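# Swing a harness board wire holder fully outward

## Task

A wire holder on the harness board is mounted on a swing arm that is currently folded inward over the board. Rotate that arm outward until it reaches its end stop, so that it stays there with no help from the robot. Then release it and move the hands away.

## Robot and tools

Robot: two arms, left_arm and right_arm, mounted on opposite sides of the table. left_arm's base is on the +y side. The names do not refer to sides of any camera image. Each arm carries the same five-finger right hand, so the hand axes and numbers mean the same on both arms; the hands are not mirrored.

Frame: all printed poses use one shared scene frame. The origin is on the table top, halfway between the two arm bases. z = 0 is the table surface and +z is up. Positions are in metres and orientations are quaternions in wxyz order. Printed positions can be slightly off, more so at long reach.

Hand point: a point 0.05 m in front of the palm, where the index pad and thumb tip meet in a pinch. Its +z runs along the straightened fingers, which extend 0.06-0.07 m past it. Its +y points out of the palm. Its +x runs across the palm toward the little finger, away from the thumb. Across the palm the hand extends 0.08 m on the little-finger side. On the thumb side it extends 0.02 m when the thumb is turned in front of the palm and up to 0.09 m otherwise. A rigid bracket at the wrist, on the little-finger side, sits 0.03 m beyond the point along +y and 0.11 m across the palm; it can strike things.

execute_actions(actions): actions is a list of actions. Each action is a table of up to 15 rows, and each row lasts one control step of 1/30 s. A table with fewer rows repeats its last row to fill 15 steps. Every row is a single list of 28 numbers in [-1, 1] covering both arms, even if only one moves. The order is: left_arm dx, dy, dz, rx, ry, rz; left_gripper little, ring, middle, index, thumb_bend, thumb_turn, force_limit, speed; then the same 14 for right_arm and right_gripper.
- dx..rz are an offset, not a pose. They are expressed in the hand point's own axes and measured from the pose it had when the action began. For the first action in a call, that is the last pose reported in a result. Rows do not add up: each is relative to that same start. The scale is 1.0 = 0.6 m or 180 degrees, and rx, ry, rz form one rotation vector.
- The controller clips each step's target to at most 100 mm and 16 degrees from the measured pose, so a large offset may need several actions.
- Hand numbers are absolute targets. For the four fingers and thumb_bend, +1 is straight and -1 fully curled. For thumb_turn, +1 is beside the palm and -1 in front of it, facing the fingers. A pinch is roughly index -0.22, thumb_bend -0.75, thumb_turn -0.57.
- force_limit maps -1..+1 linearly to about 0..10 N at the fingertip (0..15 N for the two thumb motors). It only stops closing motion.
- speed maps -1..+1 to near zero..full; at full speed a full finger stroke takes 0.6 s. Use speed -0.9 or lower for a gentle grip.
- No hand value means 'unchanged'. To keep a hand as it is, resend the last eight numbers that were applied to it. If none have been sent yet, send its hand_measured six values plus hand_force_limit and hand_speed.

move(target, speed, stop_force, blocking): target is one 28-number row as above. Its arm offsets are counted from the pose in the most recent result that printed one. Each hand point then travels in a straight line toward its target, and both arms finish together within 0.5-10 s. speed is in m/s, 0.002-0.5, default 0.25; rotation is capped at twice that value in rad/s. The move does not avoid obstacles or the other arm, and it can overshoot speed when the arm is near full stretch.
- stop_force is in N, 9-40, one value for both arms. An arm halts once its wrist sensor feels that much extra push against its motion, backs up two steps and holds. Use it only with a slow speed, and not when the hand rotates. Leave it out when pulling away from a contact.
- blocking=false returns after 0.5 s while the motion continues; it cannot be combined with stop_force. Check progress with wait(0) and brake with stop().
- The result line 'move:' reports each arm's ending (done, off_target, moving, held, fault, contact) and limits such as paced or held.

wait(seconds): 0-10 s; the arms keep their last command. stop(): brakes the current move. zoom_image(camera, region): camera is cam_high, cam_low, cam_left_wrist or cam_right_wrist; region is [x0, y0, x1, y1] in pixels, at most 504 x 504. cam_high and cam_low are 504x504; the wrist cameras are 616x616. show_instructions(): shows the reference image. finished_scene(scene): ends the given scene and cannot be undone.

Results: each arm gets a line with position, quaternion and velocities, plus a 'Hand target' line. 'pose unreachable' means the clearance check altered or blocked a command. HELD marks steps that were held back. Wrist force and torque are given in the end effector's axes; they carry noise of up to about 2.4 N and offsets of up to about 4 N, and saturate near 50 N. For each hand, hand_measured, hand_stopped_by (moving, target, force, stalled, fault) and hand_load_n list six values in motor order. A positive load means the finger is being pushed open, and a load near 0 means the grip was lost.

Cautions: the arms are stiff. Aiming even slightly past a firm contact without stop_force can trigger a fault. A joint torque over its limit (139 N m for the shoulder and elbow joints, 26 N m for the wrists), or 150 N on any part of an arm, halts that arm for 10 s. Do not let the arms collide or press on each other. Avoid slams, drops and hard shoves. Long holds under load heat the motors: a warning appears at 70 °C and the brakes engage at 85 °C. The robot keeps its last command while you think. The elbow cannot fully straighten. The swing arm must stay at its outer stop on its own. Release it and pull the hand clear before calling finished_scene.

Each tool is called after "Request:" as name(argument=value, ...) on one line, values as JSON.

## Session

Request:
execute_actions(actions=[])

Scene clock: 0.00 s.
left_arm: end_effector_position=(+0.2918, +0.5122, +0.4752) hand_measured=(+1.000, +1.000, +1.000, +1.000, +1.000, +1.000) hand_load_n=(+0.0, +0.0, +0.0, +0.0, +0.0, +0.0) hand_stopped_by=(target, target, target, target, target, target) hand_force_limit=0.00 hand_speed=-0.80 end_effector_quat_wxyz=(-0.001, +0.323, +0.946, -0.009) end_effector_velocity=(+0.000, -0.000, -0.000) end_effector_angular_velocity=(+0.001, +0.000, -0.001) | right_arm: end_effector_position=(+0.1957, -0.2915, +0.4804) hand_measured=(+1.000, +1.000, +1.000, +1.000, +1.000, +1.000) hand_load_n=(+0.0, +0.0, +0.0, +0.0, +0.0, +0.0) hand_stopped_by=(target, target, target, target, target, target) hand_force_limit=0.00 hand_speed=-0.80 end_effector_quat_wxyz=(+0.008, -0.304, +0.952, -0.014) end_effector_velocity=(-0.000, +0.000, +0.000) end_effector_angular_velocity=(+0.002, +0.001, -0.000)
Joint positions: left_arm=[ 0.556 -1.697  1.324  1.935  1.587 -1.882] | right_arm=[-1.16  -1.712  1.318  1.948  1.599 -1.894]
Joint velocities: left_arm=[-0.001  0.     0.001 -0.    -0.     0.   ] | right_arm=[-0.     0.    -0.001  0.001 -0.002  0.   ]
Motor temperatures (°C, as the motors report them): left_arm=[25 25 25 31 33 28] | right_arm=[26 23 26 31 31 29]
Wrist force (N, on the end effector, along its own x y z axes, offset not removed): no reading
Wrist torque (N m, same axes, about the end effector's origin, offset not removed): no reading
Hand target (left_arm): +0.292, +0.512, +0.475; -0.001, +0.323, +0.946, -0.009
Hand target (right_arm): +0.196, -0.291, +0.480; +0.008, -0.304, +0.952, -0.014

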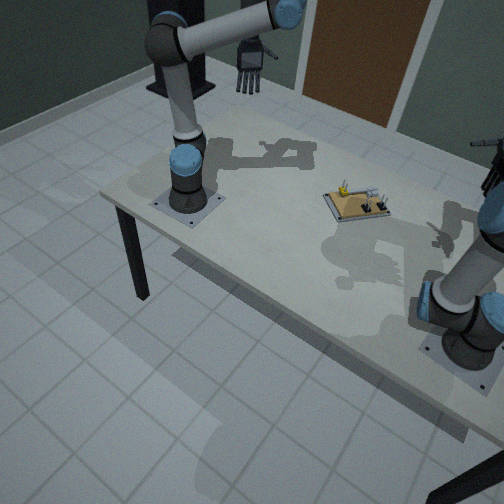

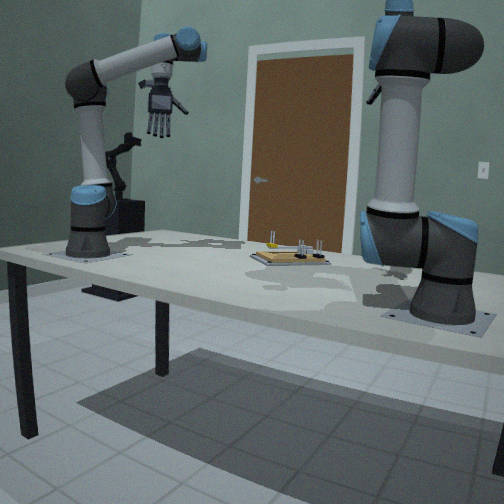

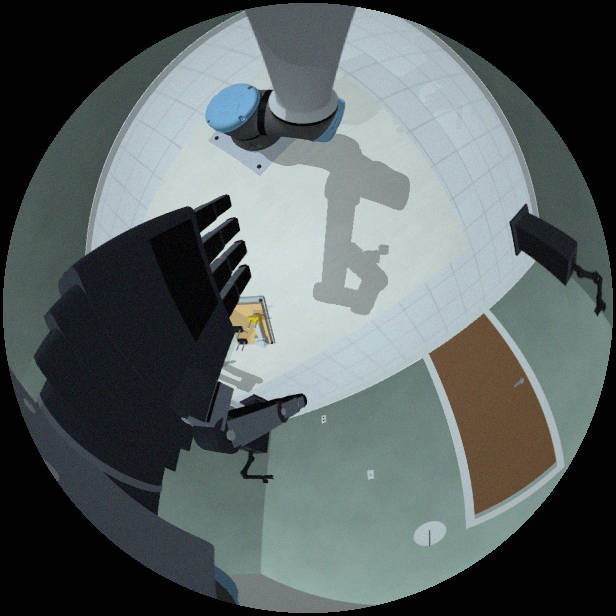

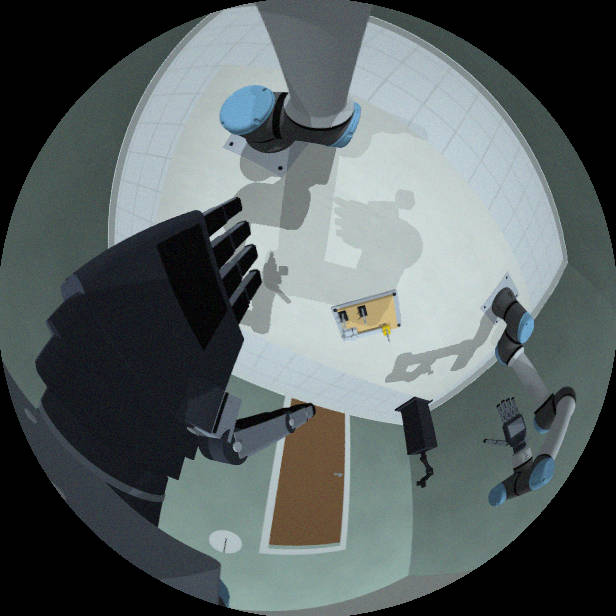

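Request:
move(target=[-0.545,-0.385,0.48,0,0,0,1,1,1,1,1,1,0,-0.8,0,0,0,0,0,0,1,1,1,1,1,1,0,-0.8], speed=0.35)

Request:
zoom_image(camera="cam_left_wrist", region=[200,190,380,370])

Scene clock: 4.57 s.
left_arm: end_effector_position=(+0.4074, +0.1247, +0.1934) hand_measured=(+1.000, +1.000, +1.000, +1.000, +1.000, +1.000) hand_load_n=(+0.0, +0.0, +0.0, +0.0, +0.0, +0.0) hand_stopped_by=(target, target, target, target, target, target) hand_force_limit=0.00 hand_speed=-0.80 end_effector_quat_wxyz=(-0.001, +0.323, +0.946, -0.009) end_effector_velocity=(+0.001, -0.002, -0.001) end_effector_angular_velocity=(+0.001, +0.001, +0.001) | right_arm: end_effector_position=(+0.1957, -0.2915, +0.4804) hand_measured=(+1.000, +1.000, +1.000, +1.000, +1.000, +1.000) hand_load_n=(+0.0, +0.0, +0.0, +0.0, +0.0, +0.0) hand_stopped_by=(target, target, target, target, target, target) hand_force_limit=0.00 hand_speed=-0.80 end_effector_quat_wxyz=(+0.008, -0.304, +0.952, -0.014) end_effector_velocity=(-0.000, +0.000, +0.000) end_effector_angular_velocity=(+0.001, +0.001, -0.000)
Joint positions: left_arm=[ 0.346 -0.82   0.89   1.488  1.584 -2.093] | right_arm=[-1.16  -1.712  1.318  1.948  1.599 -1.894]
Joint velocities: left_arm=[ 0.     0.009 -0.014  0.007  0.001 -0.   ] | right_arm=[ 0.     0.     0.     0.001 -0.001  0.   ]
Motor temperatures (°C, as the motors report them): left_arm=[25 25 25 31 33 28] | right_arm=[26 23 26 31 31 29]
Wrist force (N, on the end effector, along its own x y z axes, offset not removed): left_arm=[3.7 -0.8 0.3] | right_arm=[-1.9 2.5 -0.1]
Wrist torque (N m, same axes, about the end effector's origin, offset not removed): left_arm=[-0.26 -0.62 0.10] | right_arm=[0.43 0.40 -0.06]
Hand target (left_arm): +0.408, +0.124, +0.193; -0.001, +0.323, +0.946, -0.009
Hand target (right_arm): +0.196, -0.291, +0.480; +0.008, -0.304, +0.952, -0.014
Off the commanded pose (left_arm): 0.001 m, 0 deg.
Off the commanded pose (right_arm): 0.000 m, 0 deg.
move: done

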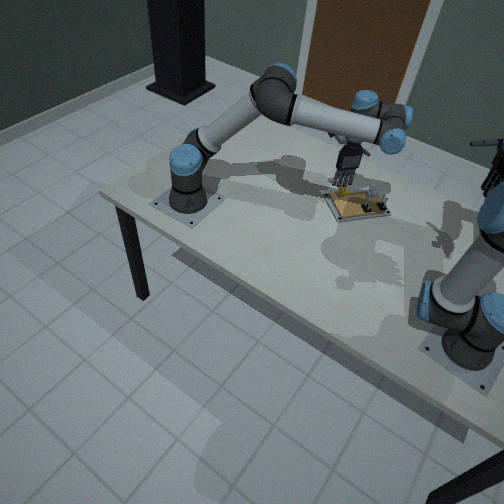

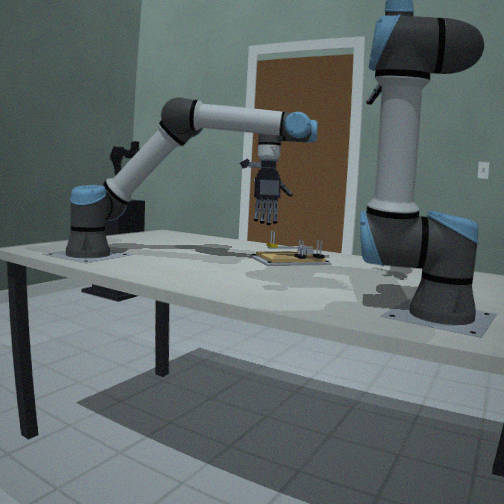

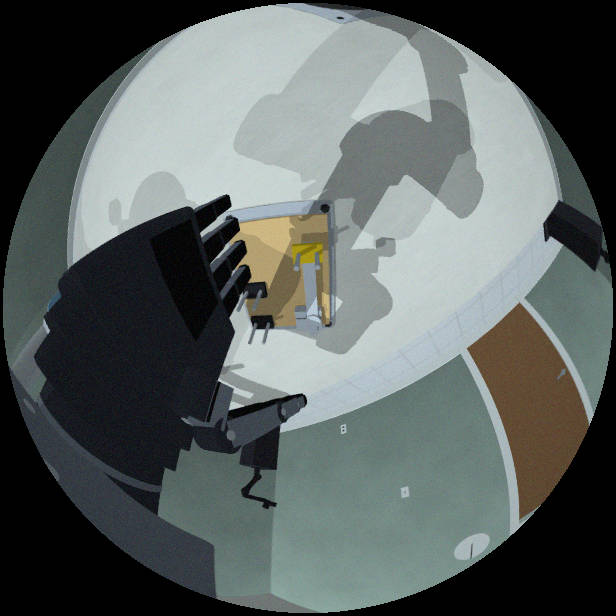

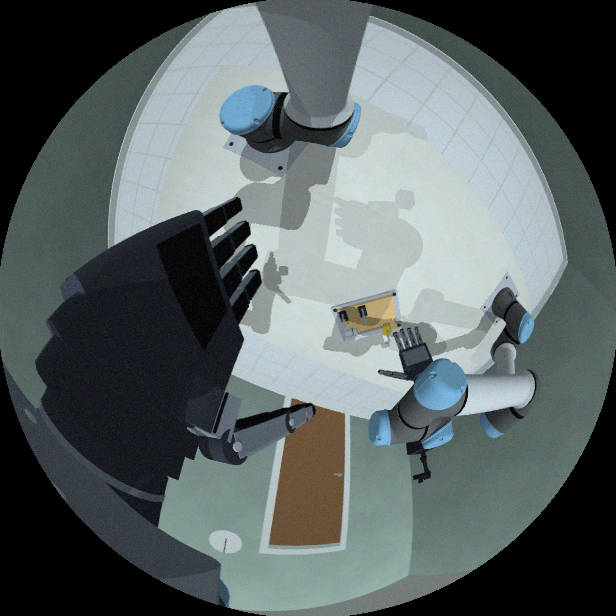

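Region (200, 190, 380, 370) of cam_left_wrist's 616x616 image, scaled by 2.800, with more detail than that image has.

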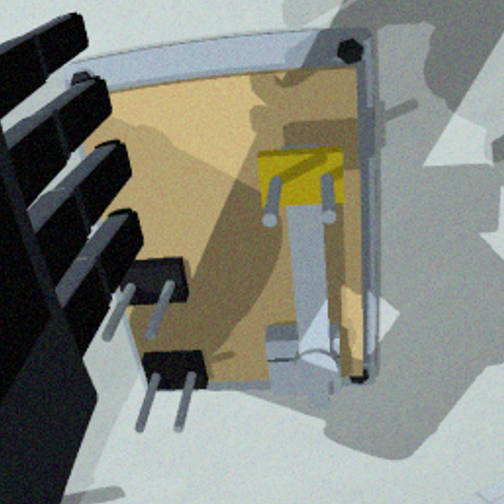

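Request:
move(target=[-0.005,0.035,0.14,0,0,0,1,1,1,1,1,1,0,-0.8,0,0,0,0,0,0,1,1,1,1,1,1,0,-0.8], speed=0.1, stop_force=12)

Request:
move(target=[0.006,0.08,0,0,0,0,1,1,1,1,1,1,0,-0.8,0,0,0,0,0,0,1,1,1,1,1,1,0,-0.8], speed=0.04, stop_force=12)

Request:
zoom_image(camera="cam_left_wrist", region=[200,200,380,380])

Scene clock: 7.57 s.
left_arm: end_effector_position=(+0.4218, +0.1380, +0.1093) hand_measured=(+1.000, +1.000, +1.000, +1.000, +1.000, +1.000) hand_load_n=(+0.0, +0.0, +0.0, +0.0, +0.0, +0.0) hand_stopped_by=(target, target, target, target, target, target) hand_force_limit=0.00 hand_speed=-0.80 end_effector_quat_wxyz=(-0.001, +0.323, +0.946, -0.009) end_effector_velocity=(+0.001, +0.000, -0.002) end_effector_angular_velocity=(+0.000, -0.000, -0.002) | right_arm: end_effector_position=(+0.1957, -0.2915, +0.4804) hand_measured=(+1.000, +1.000, +1.000, +1.000, +1.000, +1.000) hand_load_n=(+0.0, +0.0, +0.0, +0.0, +0.0, +0.0) hand_stopped_by=(target, target, target, target, target, target) hand_force_limit=0.00 hand_speed=-0.80 end_effector_quat_wxyz=(+0.008, -0.304, +0.952, -0.014) end_effector_velocity=(-0.001, -0.000, -0.000) end_effector_angular_velocity=(-0.001, +0.001, +0.000)
Joint positions: left_arm=[ 0.378 -0.786  1.049  1.296  1.585 -2.061] | right_arm=[-1.16  -1.712  1.318  1.948  1.599 -1.894]
Joint velocities: left_arm=[ 0.001  0.002  0.003 -0.005 -0.     0.003] | right_arm=[ 0.    -0.001  0.002  0.     0.     0.   ]
Motor temperatures (°C, as the motors report them): left_arm=[25 25 25 31 33 28] | right_arm=[26 23 26 31 31 29]
Wrist force (N, on the end effector, along its own x y z axes, offset not removed): left_arm=[2.4 -0.3 0.2] | right_arm=[-2.3 2.4 -3.7]
Wrist torque (N m, same axes, about the end effector's origin, offset not removed): left_arm=[-0.18 -0.34 -0.04] | right_arm=[0.72 0.72 0.10]
Hand target (left_arm): +0.422, +0.138, +0.109; -0.001, +0.323, +0.946, -0.009
Hand target (right_arm): +0.196, -0.291, +0.480; +0.008, -0.304, +0.952, -0.014
Off the commanded pose (left_arm): 0.000 m, 0 deg.
Off the commanded pose (right_arm): 0.000 m, 0 deg.
move: done

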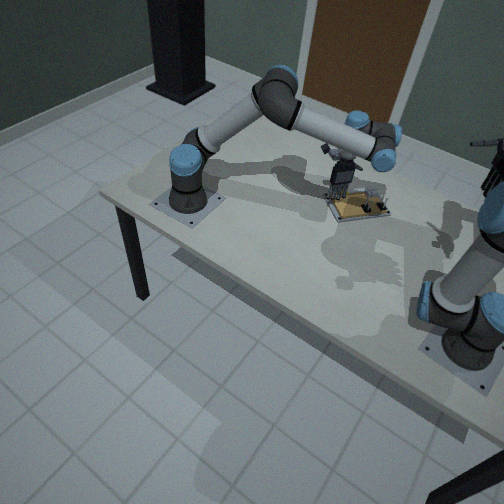

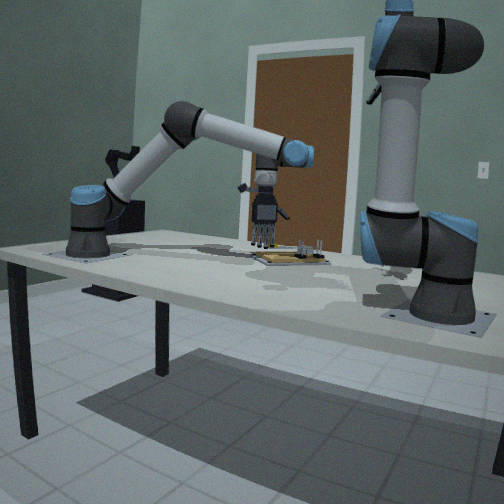

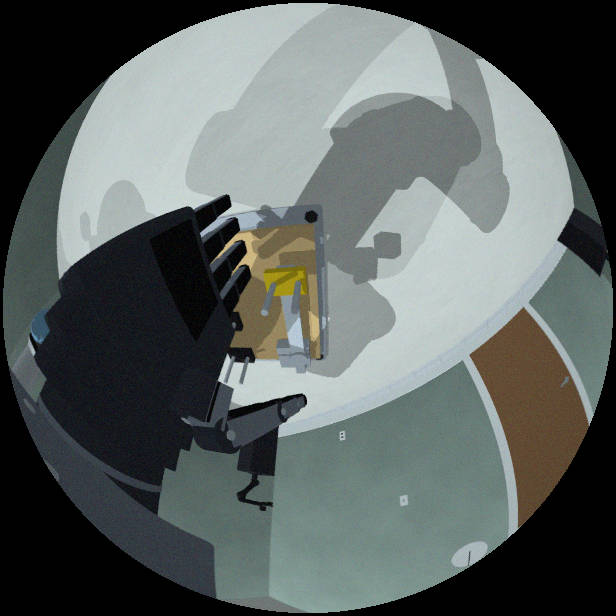

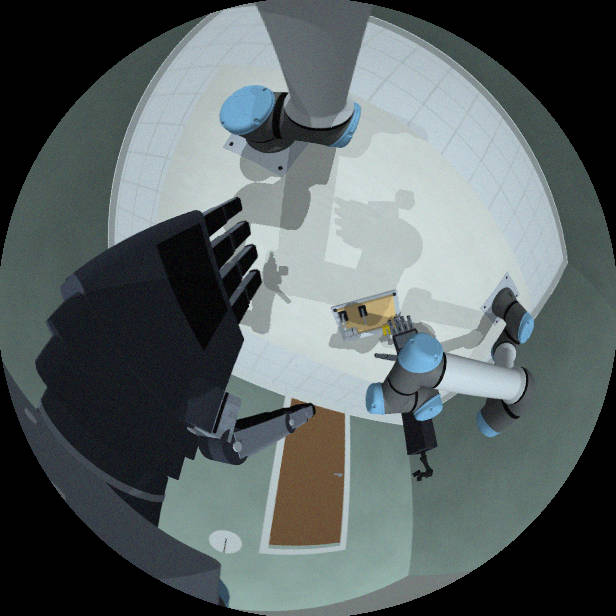

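Scene clock: 9.13 s.
left_arm: end_effector_position=(+0.4481, +0.1780, +0.1083) hand_measured=(+1.000, +1.000, +1.000, +1.000, +1.000, +1.000) hand_load_n=(+0.0, +0.0, +0.0, +0.0, +0.0, +0.0) hand_stopped_by=(target, target, target, target, target, target) hand_force_limit=0.00 hand_speed=-0.80 end_effector_quat_wxyz=(-0.001, +0.323, +0.946, -0.009) end_effector_velocity=(+0.002, +0.002, +0.000) end_effector_angular_velocity=(-0.001, -0.000, +0.000) | right_arm: end_effector_position=(+0.1957, -0.2915, +0.4804) hand_measured=(+1.000, +1.000, +1.000, +1.000, +1.000, +1.000) hand_load_n=(+0.0, +0.0, +0.0, +0.0, +0.0, +0.0) hand_stopped_by=(target, target, target, target, target, target) hand_force_limit=0.00 hand_speed=-0.80 end_effector_quat_wxyz=(+0.008, -0.304, +0.952, -0.014) end_effector_velocity=(+0.000, -0.000, -0.000) end_effector_angular_velocity=(-0.001, +0.001, -0.000)
Joint positions: left_arm=[ 0.45  -0.823  1.117  1.266  1.585 -1.989] | right_arm=[-1.16  -1.712  1.318  1.948  1.599 -1.894]
Joint velocities: left_arm=[ 0.004 -0.002  0.003 -0.001  0.     0.004] | right_arm=[0.    0.    0.001 0.    0.001 0.001]
Motor temperatures (°C, as the motors report them): left_arm=[25 25 25 31 33 28] | right_arm=[26 23 26 31 31 29]
Wrist force (N, on the end effector, along its own x y z axes, offset not removed): left_arm=[4.3 -1.5 0.7] | right_arm=[-1.1 -0.1 -1.4]
Wrist torque (N m, same axes, about the end effector's origin, offset not removed): left_arm=[-0.25 -0.63 0.10] | right_arm=[0.11 0.28 -0.19]
Hand target (left_arm): +0.448, +0.178, +0.108; -0.001, +0.323, +0.946, -0.009
Hand target (right_arm): +0.196, -0.291, +0.480; +0.008, -0.304, +0.952, -0.014
Off the commanded pose (left_arm): 0.000 m, 0 deg.
Off the commanded pose (right_arm): 0.000 m, 0 deg.
move: done

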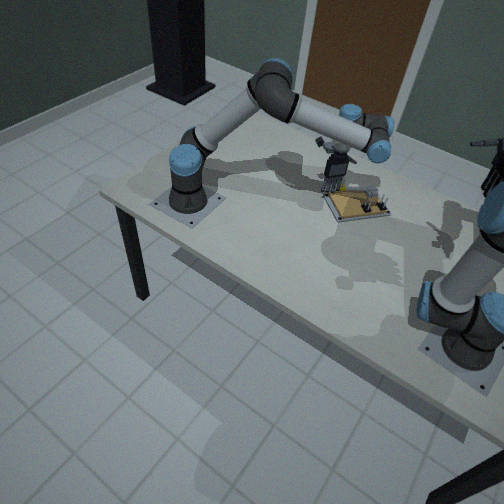

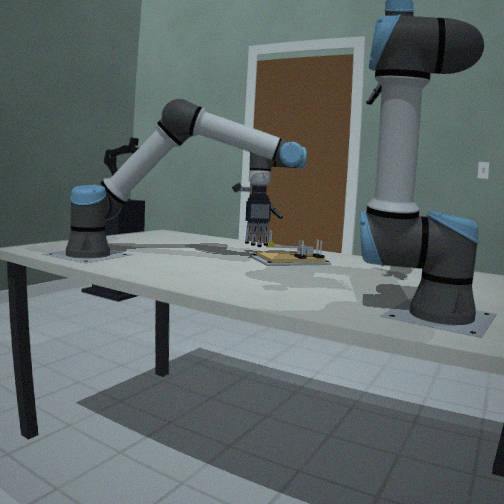

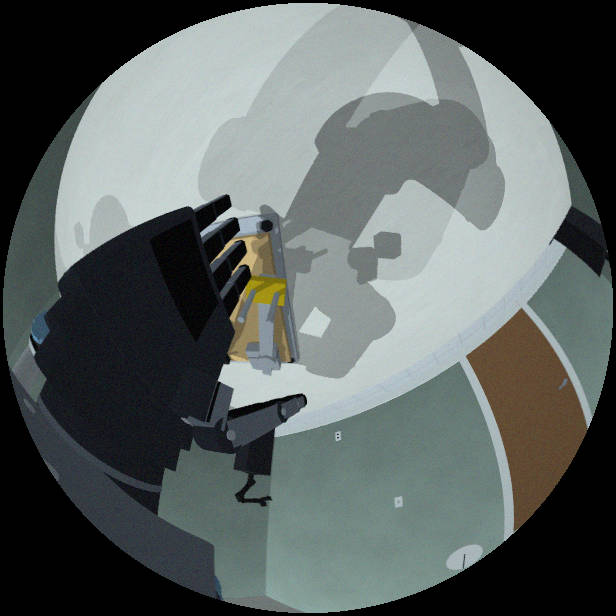

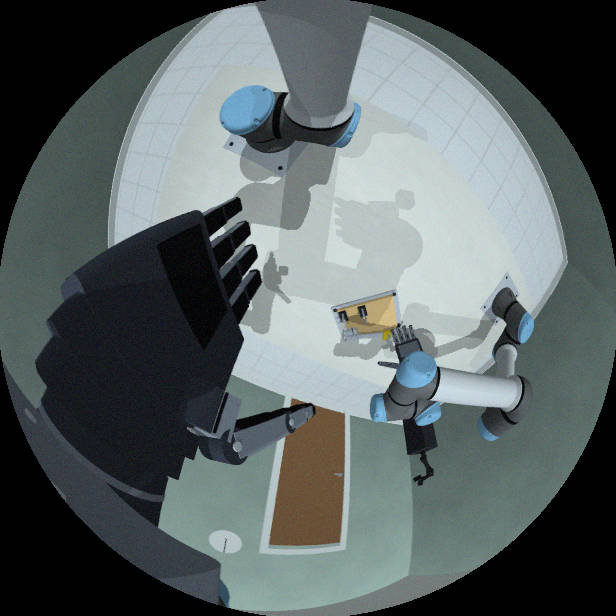

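Region (200, 200, 380, 380) of cam_left_wrist's 616x616 image, scaled by 2.800, with more detail than that image has.

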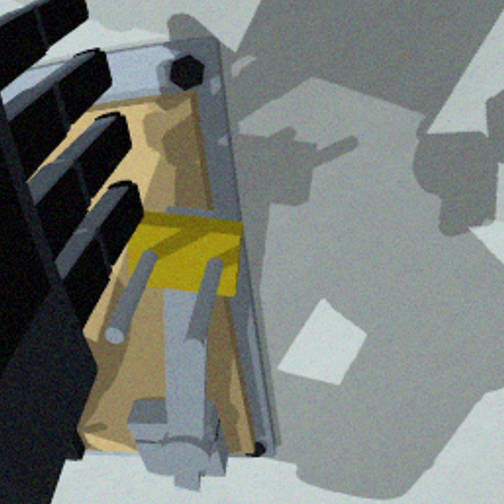

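Request:
move(target=[0,-0.014,0,0,0,0,1,1,1,1,1,1,0,-0.8,0,0,0,0,0,0,1,1,1,1,1,1,0,-0.8])

Request:
move(target=[-0.028,0,0,0,0,0,1,1,1,1,1,1,0,-0.8,0,0,0,0,0,0,1,1,1,1,1,1,0,-0.8], speed=0.05, stop_force=12)

Request:
move(target=[-0.003,0.092,0,0,0,0,1,1,1,1,1,1,0,-0.8,0,0,0,0,0,0,1,1,1,1,1,1,0,-0.8], speed=0.06, stop_force=12)

Request:
zoom_image(camera="cam_left_wrist", region=[200,200,380,380])

Scene clock: 12.20 s.
left_arm: end_effector_position=(+0.4431, +0.1715, +0.1085) hand_measured=(+1.000, +1.000, +1.000, +1.000, +1.000, +1.000) hand_load_n=(+0.0, +0.0, +0.0, +0.0, +0.0, +0.0) hand_stopped_by=(target, target, target, target, target, target) hand_force_limit=0.00 hand_speed=-0.80 end_effector_quat_wxyz=(-0.001, +0.323, +0.946, -0.009) end_effector_velocity=(-0.001, -0.001, -0.000) end_effector_angular_velocity=(+0.001, +0.000, +0.001) | right_arm: end_effector_position=(+0.1957, -0.2915, +0.4804) hand_measured=(+1.000, +1.000, +1.000, +1.000, +1.000, +1.000) hand_load_n=(+0.0, +0.0, +0.0, +0.0, +0.0, +0.0) hand_stopped_by=(target, target, target, target, target, target) hand_force_limit=0.00 hand_speed=-0.80 end_effector_quat_wxyz=(+0.008, -0.304, +0.952, -0.014) end_effector_velocity=(+0.000, +0.000, -0.000) end_effector_angular_velocity=(+0.001, -0.000, -0.000)
Joint positions: left_arm=[ 0.437 -0.819  1.109  1.269  1.585 -2.002] | right_arm=[-1.16  -1.712  1.318  1.948  1.599 -1.894]
Joint velocities: left_arm=[-0.002  0.002 -0.002  0.001 -0.    -0.003] | right_arm=[ 0.     0.001 -0.    -0.001 -0.001  0.   ]
Motor temperatures (°C, as the motors report them): left_arm=[25 25 25 31 33 28] | right_arm=[26 23 26 31 31 29]
Wrist force (N, on the end effector, along its own x y z axes, offset not removed): left_arm=[3.1 0.8 0.0] | right_arm=[0.3 3.9 -3.1]
Wrist torque (N m, same axes, about the end effector's origin, offset not removed): left_arm=[0.02 -0.54 0.09] | right_arm=[0.79 0.15 -0.11]
Hand target (left_arm): +0.443, +0.171, +0.108; -0.001, +0.323, +0.946, -0.009
Hand target (right_arm): +0.196, -0.291, +0.480; +0.008, -0.304, +0.952, -0.014
Off the commanded pose (left_arm): 0.000 m, 0 deg.
Off the commanded pose (right_arm): 0.000 m, 0 deg.
move: done

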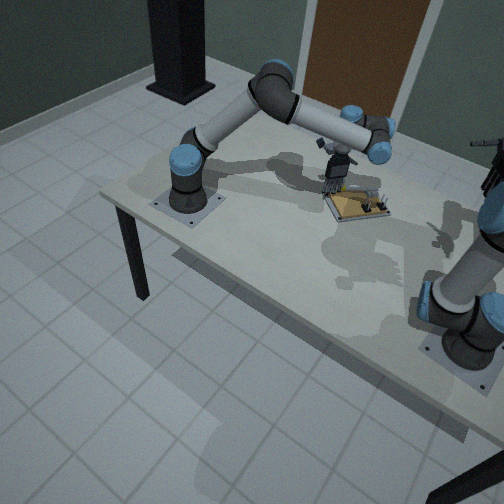

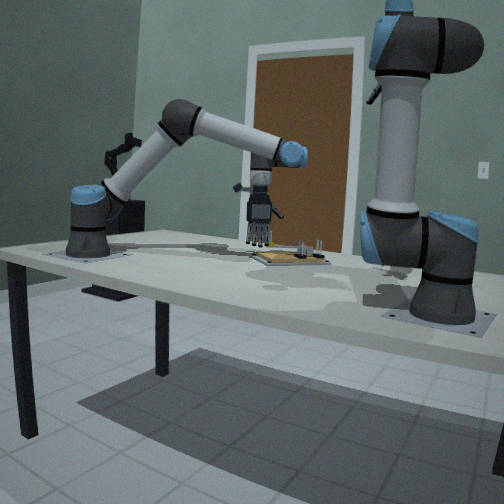

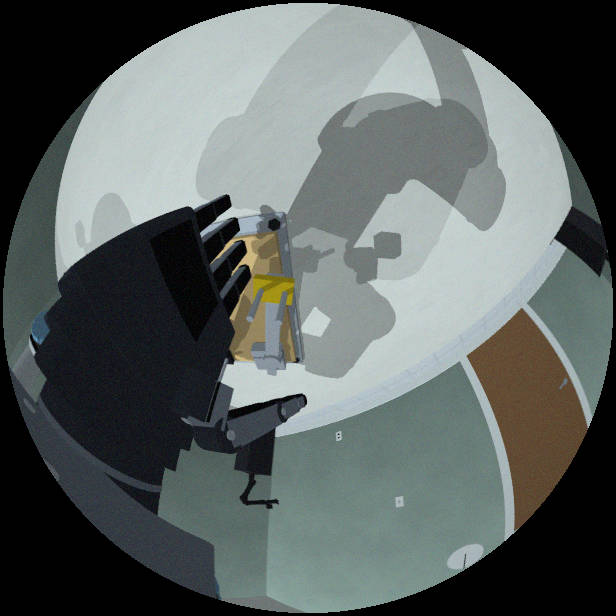

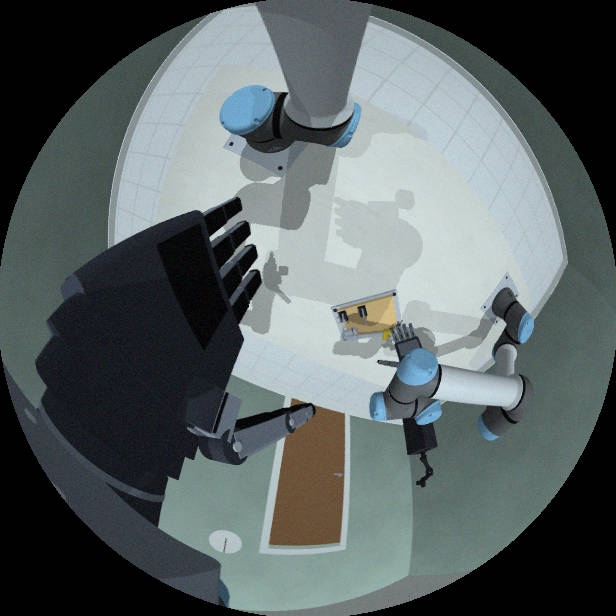

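Scene clock: 13.03 s.
left_arm: end_effector_position=(+0.4562, +0.1614, +0.1085) hand_measured=(+1.000, +1.000, +1.000, +1.000, +1.000, +1.000) hand_load_n=(+0.0, +0.0, +0.0, +0.5, +0.0, +0.0) hand_stopped_by=(target, target, target, target, target, target) hand_force_limit=0.00 hand_speed=-0.80 end_effector_quat_wxyz=(-0.001, +0.323, +0.946, -0.009) end_effector_velocity=(+0.002, -0.002, +0.000) end_effector_angular_velocity=(-0.001, +0.001, -0.000) | right_arm: end_effector_position=(+0.1957, -0.2915, +0.4804) hand_measured=(+1.000, +1.000, +1.000, +1.000, +1.000, +1.000) hand_load_n=(+0.0, +0.0, +0.0, +0.0, +0.0, +0.0) hand_stopped_by=(target, target, target, target, target, target) hand_force_limit=0.00 hand_speed=-0.80 end_effector_quat_wxyz=(+0.008, -0.304, +0.952, -0.014) end_effector_velocity=(-0.000, -0.000, -0.000) end_effector_angular_velocity=(-0.000, +0.001, -0.000)
Joint positions: left_arm=[ 0.449 -0.776  1.032  1.303  1.585 -1.99 ] | right_arm=[-1.16  -1.712  1.318  1.948  1.599 -1.894]
Joint velocities: left_arm=[ 0.002  0.006 -0.012  0.006  0.001  0.002] | right_arm=[-0.  0.  0.  0.  0.  0.]
Motor temperatures (°C, as the motors report them): left_arm=[25 25 25 31 33 28] | right_arm=[26 23 26 31 31 29]
Wrist force (N, on the end effector, along its own x y z axes, offset not removed): left_arm=[5.1 -2.5 -0.6] | right_arm=[0.7 5.6 -2.8]
Wrist torque (N m, same axes, about the end effector's origin, offset not removed): left_arm=[0.17 -0.32 0.16] | right_arm=[0.91 0.02 -0.10]
Hand target (left_arm): +0.456, +0.161, +0.109; -0.001, +0.323, +0.946, -0.009
Hand target (right_arm): +0.196, -0.291, +0.480; +0.008, -0.304, +0.952, -0.014
Off the commanded pose (left_arm): 0.000 m, 0 deg.
Off the commanded pose (right_arm): 0.000 m, 0 deg.
move: done

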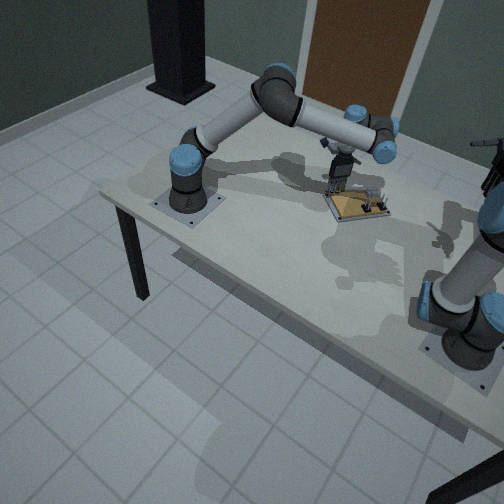

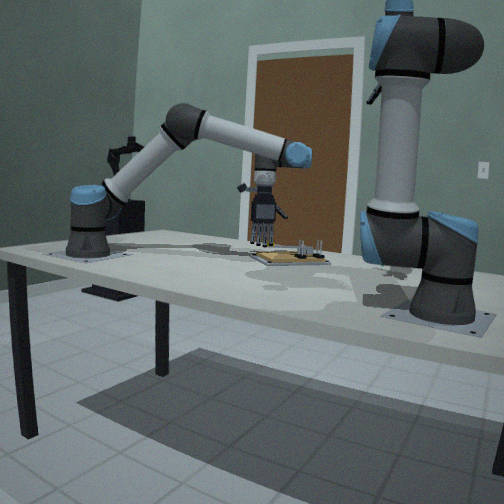

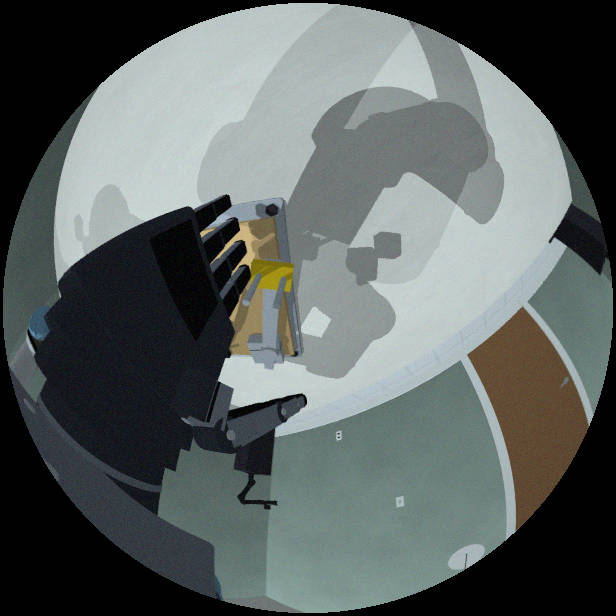

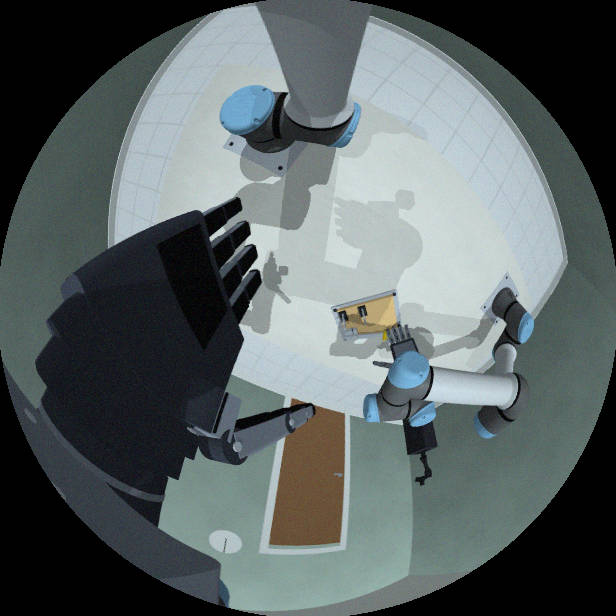

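Scene clock: 14.40 s.
left_arm: end_effector_position=(+0.4911, +0.2039, +0.1074) hand_measured=(+1.000, +1.000, +1.000, +1.000, +1.000, +1.000) hand_load_n=(+0.0, +0.0, +0.0, +0.5, +0.0, +0.0) hand_stopped_by=(target, target, target, target, target, target) hand_force_limit=0.00 hand_speed=-0.80 end_effector_quat_wxyz=(-0.001, +0.323, +0.946, -0.009) end_effector_velocity=(+0.002, +0.002, +0.000) end_effector_angular_velocity=(-0.001, +0.000, +0.000) | right_arm: end_effector_position=(+0.1957, -0.2915, +0.4804) hand_measured=(+1.000, +1.000, +1.000, +1.000, +1.000, +1.000) hand_load_n=(+0.0, +0.0, +0.0, +0.0, +0.0, +0.0) hand_stopped_by=(target, target, target, target, target, target) hand_force_limit=0.00 hand_speed=-0.80 end_effector_quat_wxyz=(+0.008, -0.304, +0.952, -0.014) end_effector_velocity=(+0.000, +0.000, -0.000) end_effector_angular_velocity=(-0.000, +0.001, -0.000)
Joint positions: left_arm=[ 0.538 -0.792  1.065  1.289  1.587 -1.9  ] | right_arm=[-1.16  -1.712  1.318  1.948  1.599 -1.894]
Joint velocities: left_arm=[ 0.004 -0.     0.    -0.     0.     0.004] | right_arm=[ 0.     0.001  0.001 -0.     0.     0.   ]
Motor temperatures (°C, as the motors report them): left_arm=[25 25 25 31 33 28] | right_arm=[26 23 26 31 31 29]
Wrist force (N, on the end effector, along its own x y z axes, offset not removed): left_arm=[3.8 -1.7 -1.1] | right_arm=[-2.3 0.6 -2.0]
Wrist torque (N m, same axes, about the end effector's origin, offset not removed): left_arm=[0.21 -0.23 0.11] | right_arm=[0.27 0.59 -0.48]
Hand target (left_arm): +0.491, +0.204, +0.107; -0.001, +0.323, +0.946, -0.009
Hand target (right_arm): +0.196, -0.291, +0.480; +0.008, -0.304, +0.952, -0.014
Off the commanded pose (left_arm): 0.000 m, 0 deg.
Off the commanded pose (right_arm): 0.000 m, 0 deg.
move: done

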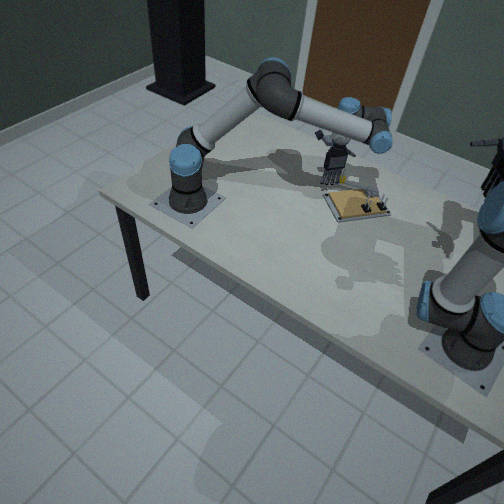

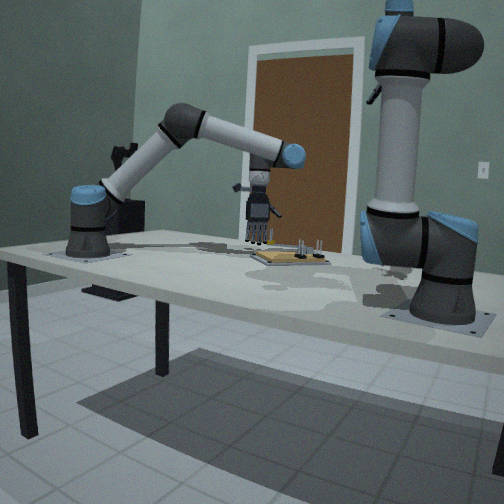

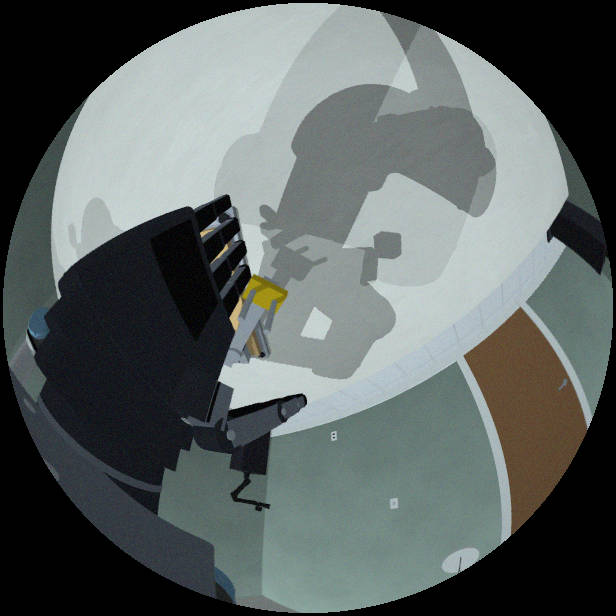

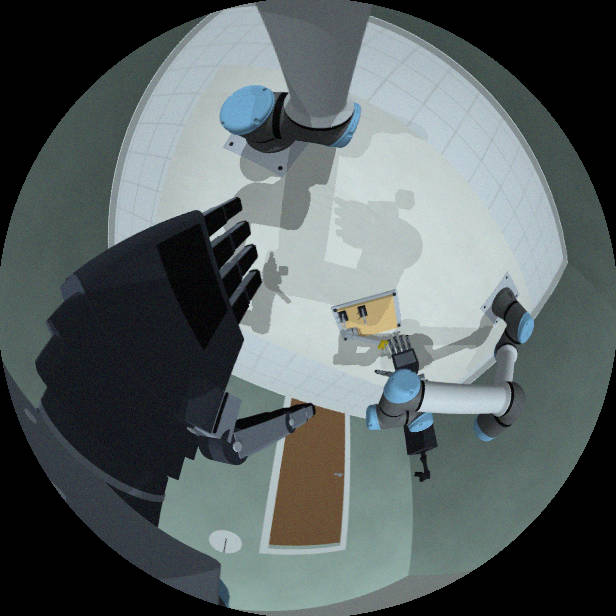

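Region (200, 200, 380, 380) of cam_left_wrist's 616x616 image, scaled by 2.800, with more detail than that image has.

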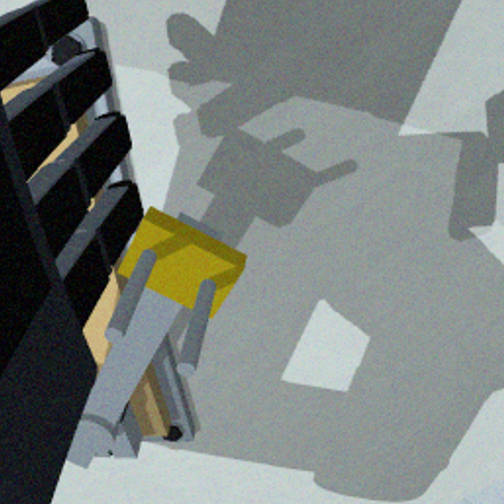

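Contact is near the outer corner; bias inward.

Request:
move(target=[-0.042,0.062,0,0,0,0,1,1,1,1,1,1,0,-0.8,0,0,0,0,0,0,1,1,1,1,1,1,0,-0.8], speed=0.06, stop_force=12)

Request:
move(target=[-0.085,0.062,0,0,0,0,1,1,1,1,1,1,0,-0.8,0,0,0,0,0,0,1,1,1,1,1,1,0,-0.8], speed=0.03, stop_force=12)

Request:
zoom_image(camera="cam_right_wrist", region=[310,280,430,400])

Scene clock: 39.43 s.
left_arm: end_effector_position=(+0.5336, +0.2179, +0.1068) hand_measured=(+1.000, +1.000, +1.000, +1.000, +1.000, +1.000) hand_load_n=(+0.0, +0.0, +0.0, +0.0, +0.0, +0.0) hand_stopped_by=(target, target, target, target, target, target) hand_force_limit=0.00 hand_speed=-0.80 end_effector_quat_wxyz=(-0.001, +0.323, +0.946, -0.009) end_effector_velocity=(+0.002, +0.001, -0.000) end_effector_angular_velocity=(+0.000, +0.001, +0.002) | right_arm: end_effector_position=(+0.1957, -0.2915, +0.4804) hand_measured=(+1.000, +1.000, +1.000, +1.000, +1.000, +1.000) hand_load_n=(+0.0, +0.0, +0.0, +0.0, +0.0, +0.0) hand_stopped_by=(target, target, target, target, target, target) hand_force_limit=0.00 hand_speed=-0.80 end_effector_quat_wxyz=(+0.008, -0.304, +0.952, -0.014) end_effector_velocity=(+0.001, -0.000, -0.000) end_effector_angular_velocity=(-0.000, +0.001, -0.001)
Joint positions: left_arm=[ 0.611 -0.73   0.954  1.338  1.587 -1.828] | right_arm=[-1.16  -1.712  1.318  1.948  1.599 -1.894]
Joint velocities: left_arm=[ 0.005  0.004 -0.007  0.004  0.001  0.003] | right_arm=[-0.001  0.001 -0.001  0.     0.     0.   ]
Motor temperatures (°C, as the motors report them): left_arm=[25 25 25 31 33 28] | right_arm=[26 23 26 31 31 29]
Wrist force (N, on the end effector, along its own x y z axes, offset not removed): left_arm=[5.0 -2.3 -0.9] | right_arm=[-1.2 4.8 -2.0]
Wrist torque (N m, same axes, about the end effector's origin, offset not removed): left_arm=[-0.19 -0.07 0.11] | right_arm=[0.90 0.32 -0.08]
Hand target (left_arm): +0.534, +0.218, +0.107; -0.001, +0.323, +0.946, -0.009
Hand target (right_arm): +0.196, -0.291, +0.480; +0.008, -0.304, +0.952, -0.014
Off the commanded pose (left_arm): 0.000 m, 0 deg.
Off the commanded pose (right_arm): 0.000 m, 0 deg.
move: done

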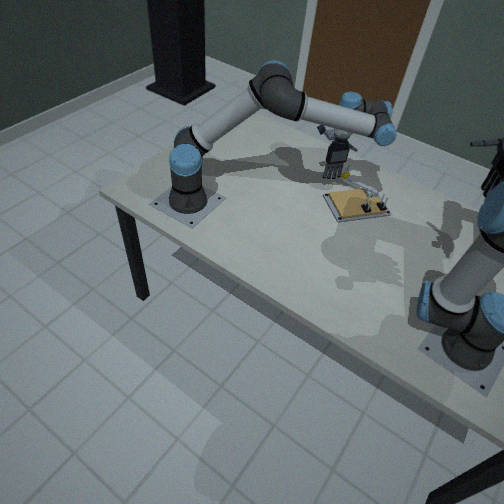

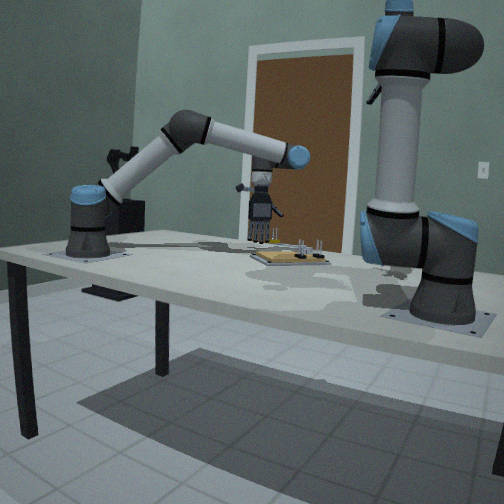

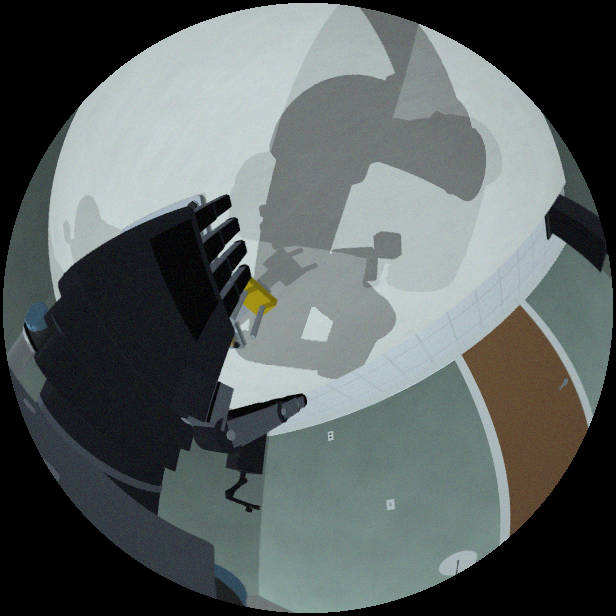

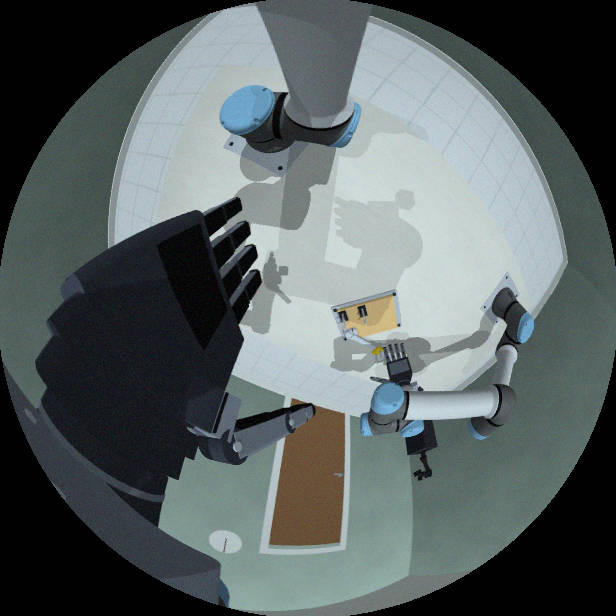

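Scene clock: 41.90 s.
left_arm: end_effector_position=(+0.5964, +0.2162, +0.1063) hand_measured=(+1.000, +1.000, +1.000, +1.000, +1.000, +1.000) hand_load_n=(+0.0, +0.0, +0.0, +0.0, +0.0, +0.0) hand_stopped_by=(target, target, target, target, target, target) hand_force_limit=0.00 hand_speed=-0.80 end_effector_quat_wxyz=(-0.001, +0.323, +0.946, -0.009) end_effector_velocity=(+0.003, +0.001, +0.000) end_effector_angular_velocity=(+0.001, +0.001, +0.003) | right_arm: end_effector_position=(+0.1957, -0.2915, +0.4804) hand_measured=(+1.000, +1.000, +1.000, +1.000, +1.000, +1.000) hand_load_n=(+0.0, +0.0, +0.0, +0.0, +0.0, +0.0) hand_stopped_by=(target, target, target, target, target, target) hand_force_limit=0.00 hand_speed=-0.80 end_effector_quat_wxyz=(+0.008, -0.304, +0.952, -0.014) end_effector_velocity=(-0.000, +0.000, +0.000) end_effector_angular_velocity=(+0.001, -0.001, +0.001)
Joint positions: left_arm=[ 0.686 -0.562  0.64   1.485  1.588 -1.752] | right_arm=[-1.16  -1.712  1.318  1.948  1.599 -1.894]
Joint velocities: left_arm=[ 0.004  0.009 -0.016  0.009  0.     0.001] | right_arm=[ 0.    -0.    -0.    -0.001 -0.001 -0.001]
Motor temperatures (°C, as the motors report them): left_arm=[25 25 25 31 33 28] | right_arm=[26 23 26 31 31 29]
Wrist force (N, on the end effector, along its own x y z axes, offset not removed): left_arm=[4.4 -1.7 -0.2] | right_arm=[-0.7 -1.6 -4.0]
Wrist torque (N m, same axes, about the end effector's origin, offset not removed): left_arm=[-0.11 -0.14 0.15] | right_arm=[0.17 0.35 -0.10]
Hand target (left_arm): +0.597, +0.216, +0.106; -0.001, +0.323, +0.946, -0.009
Hand target (right_arm): +0.196, -0.291, +0.480; +0.008, -0.304, +0.952, -0.014
Off the commanded pose (left_arm): 0.000 m, 0 deg.
Off the commanded pose (right_arm): 0.000 m, 0 deg.
move: done

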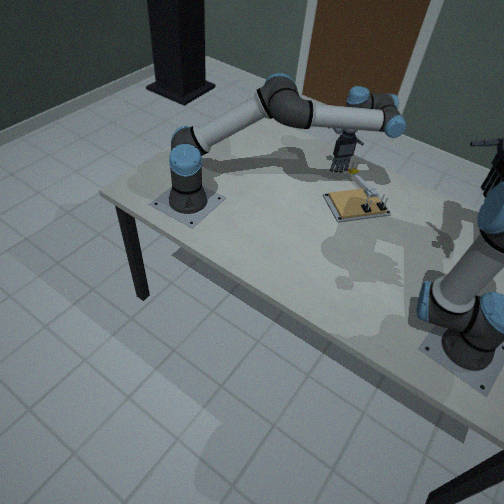

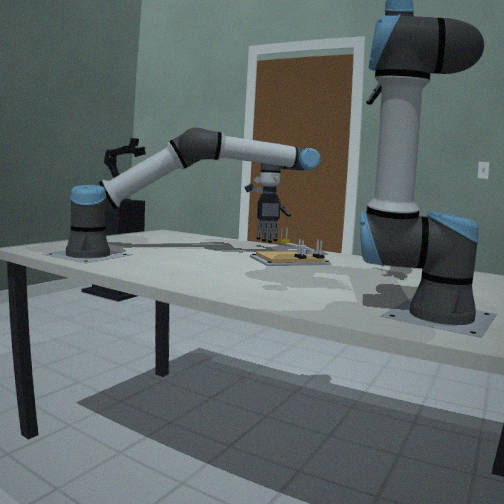

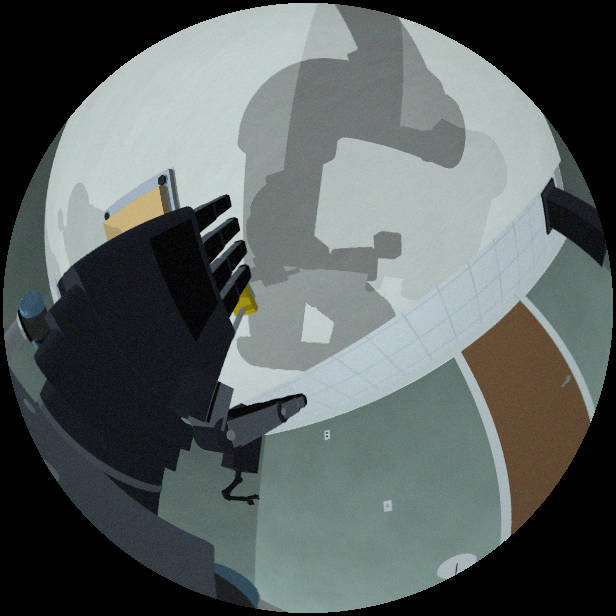

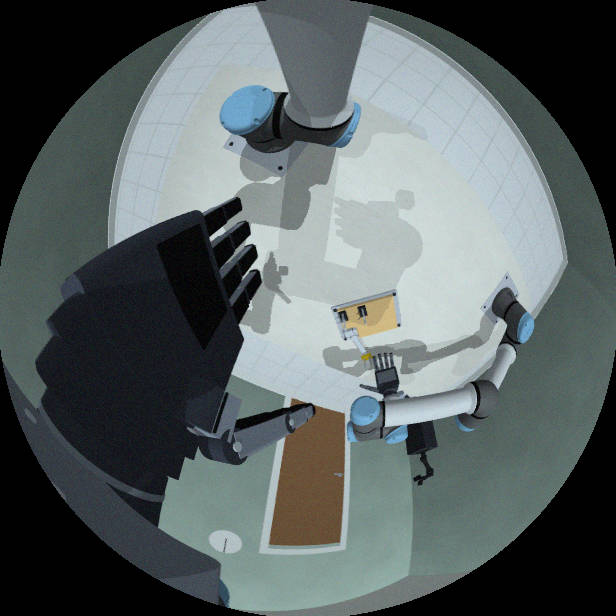

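Region (310, 280, 430, 400) of cam_right_wrist's 616x616 image, scaled by 4.200, with more detail than that image has.

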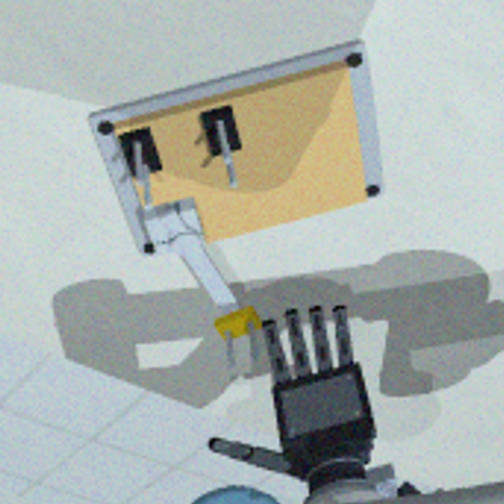

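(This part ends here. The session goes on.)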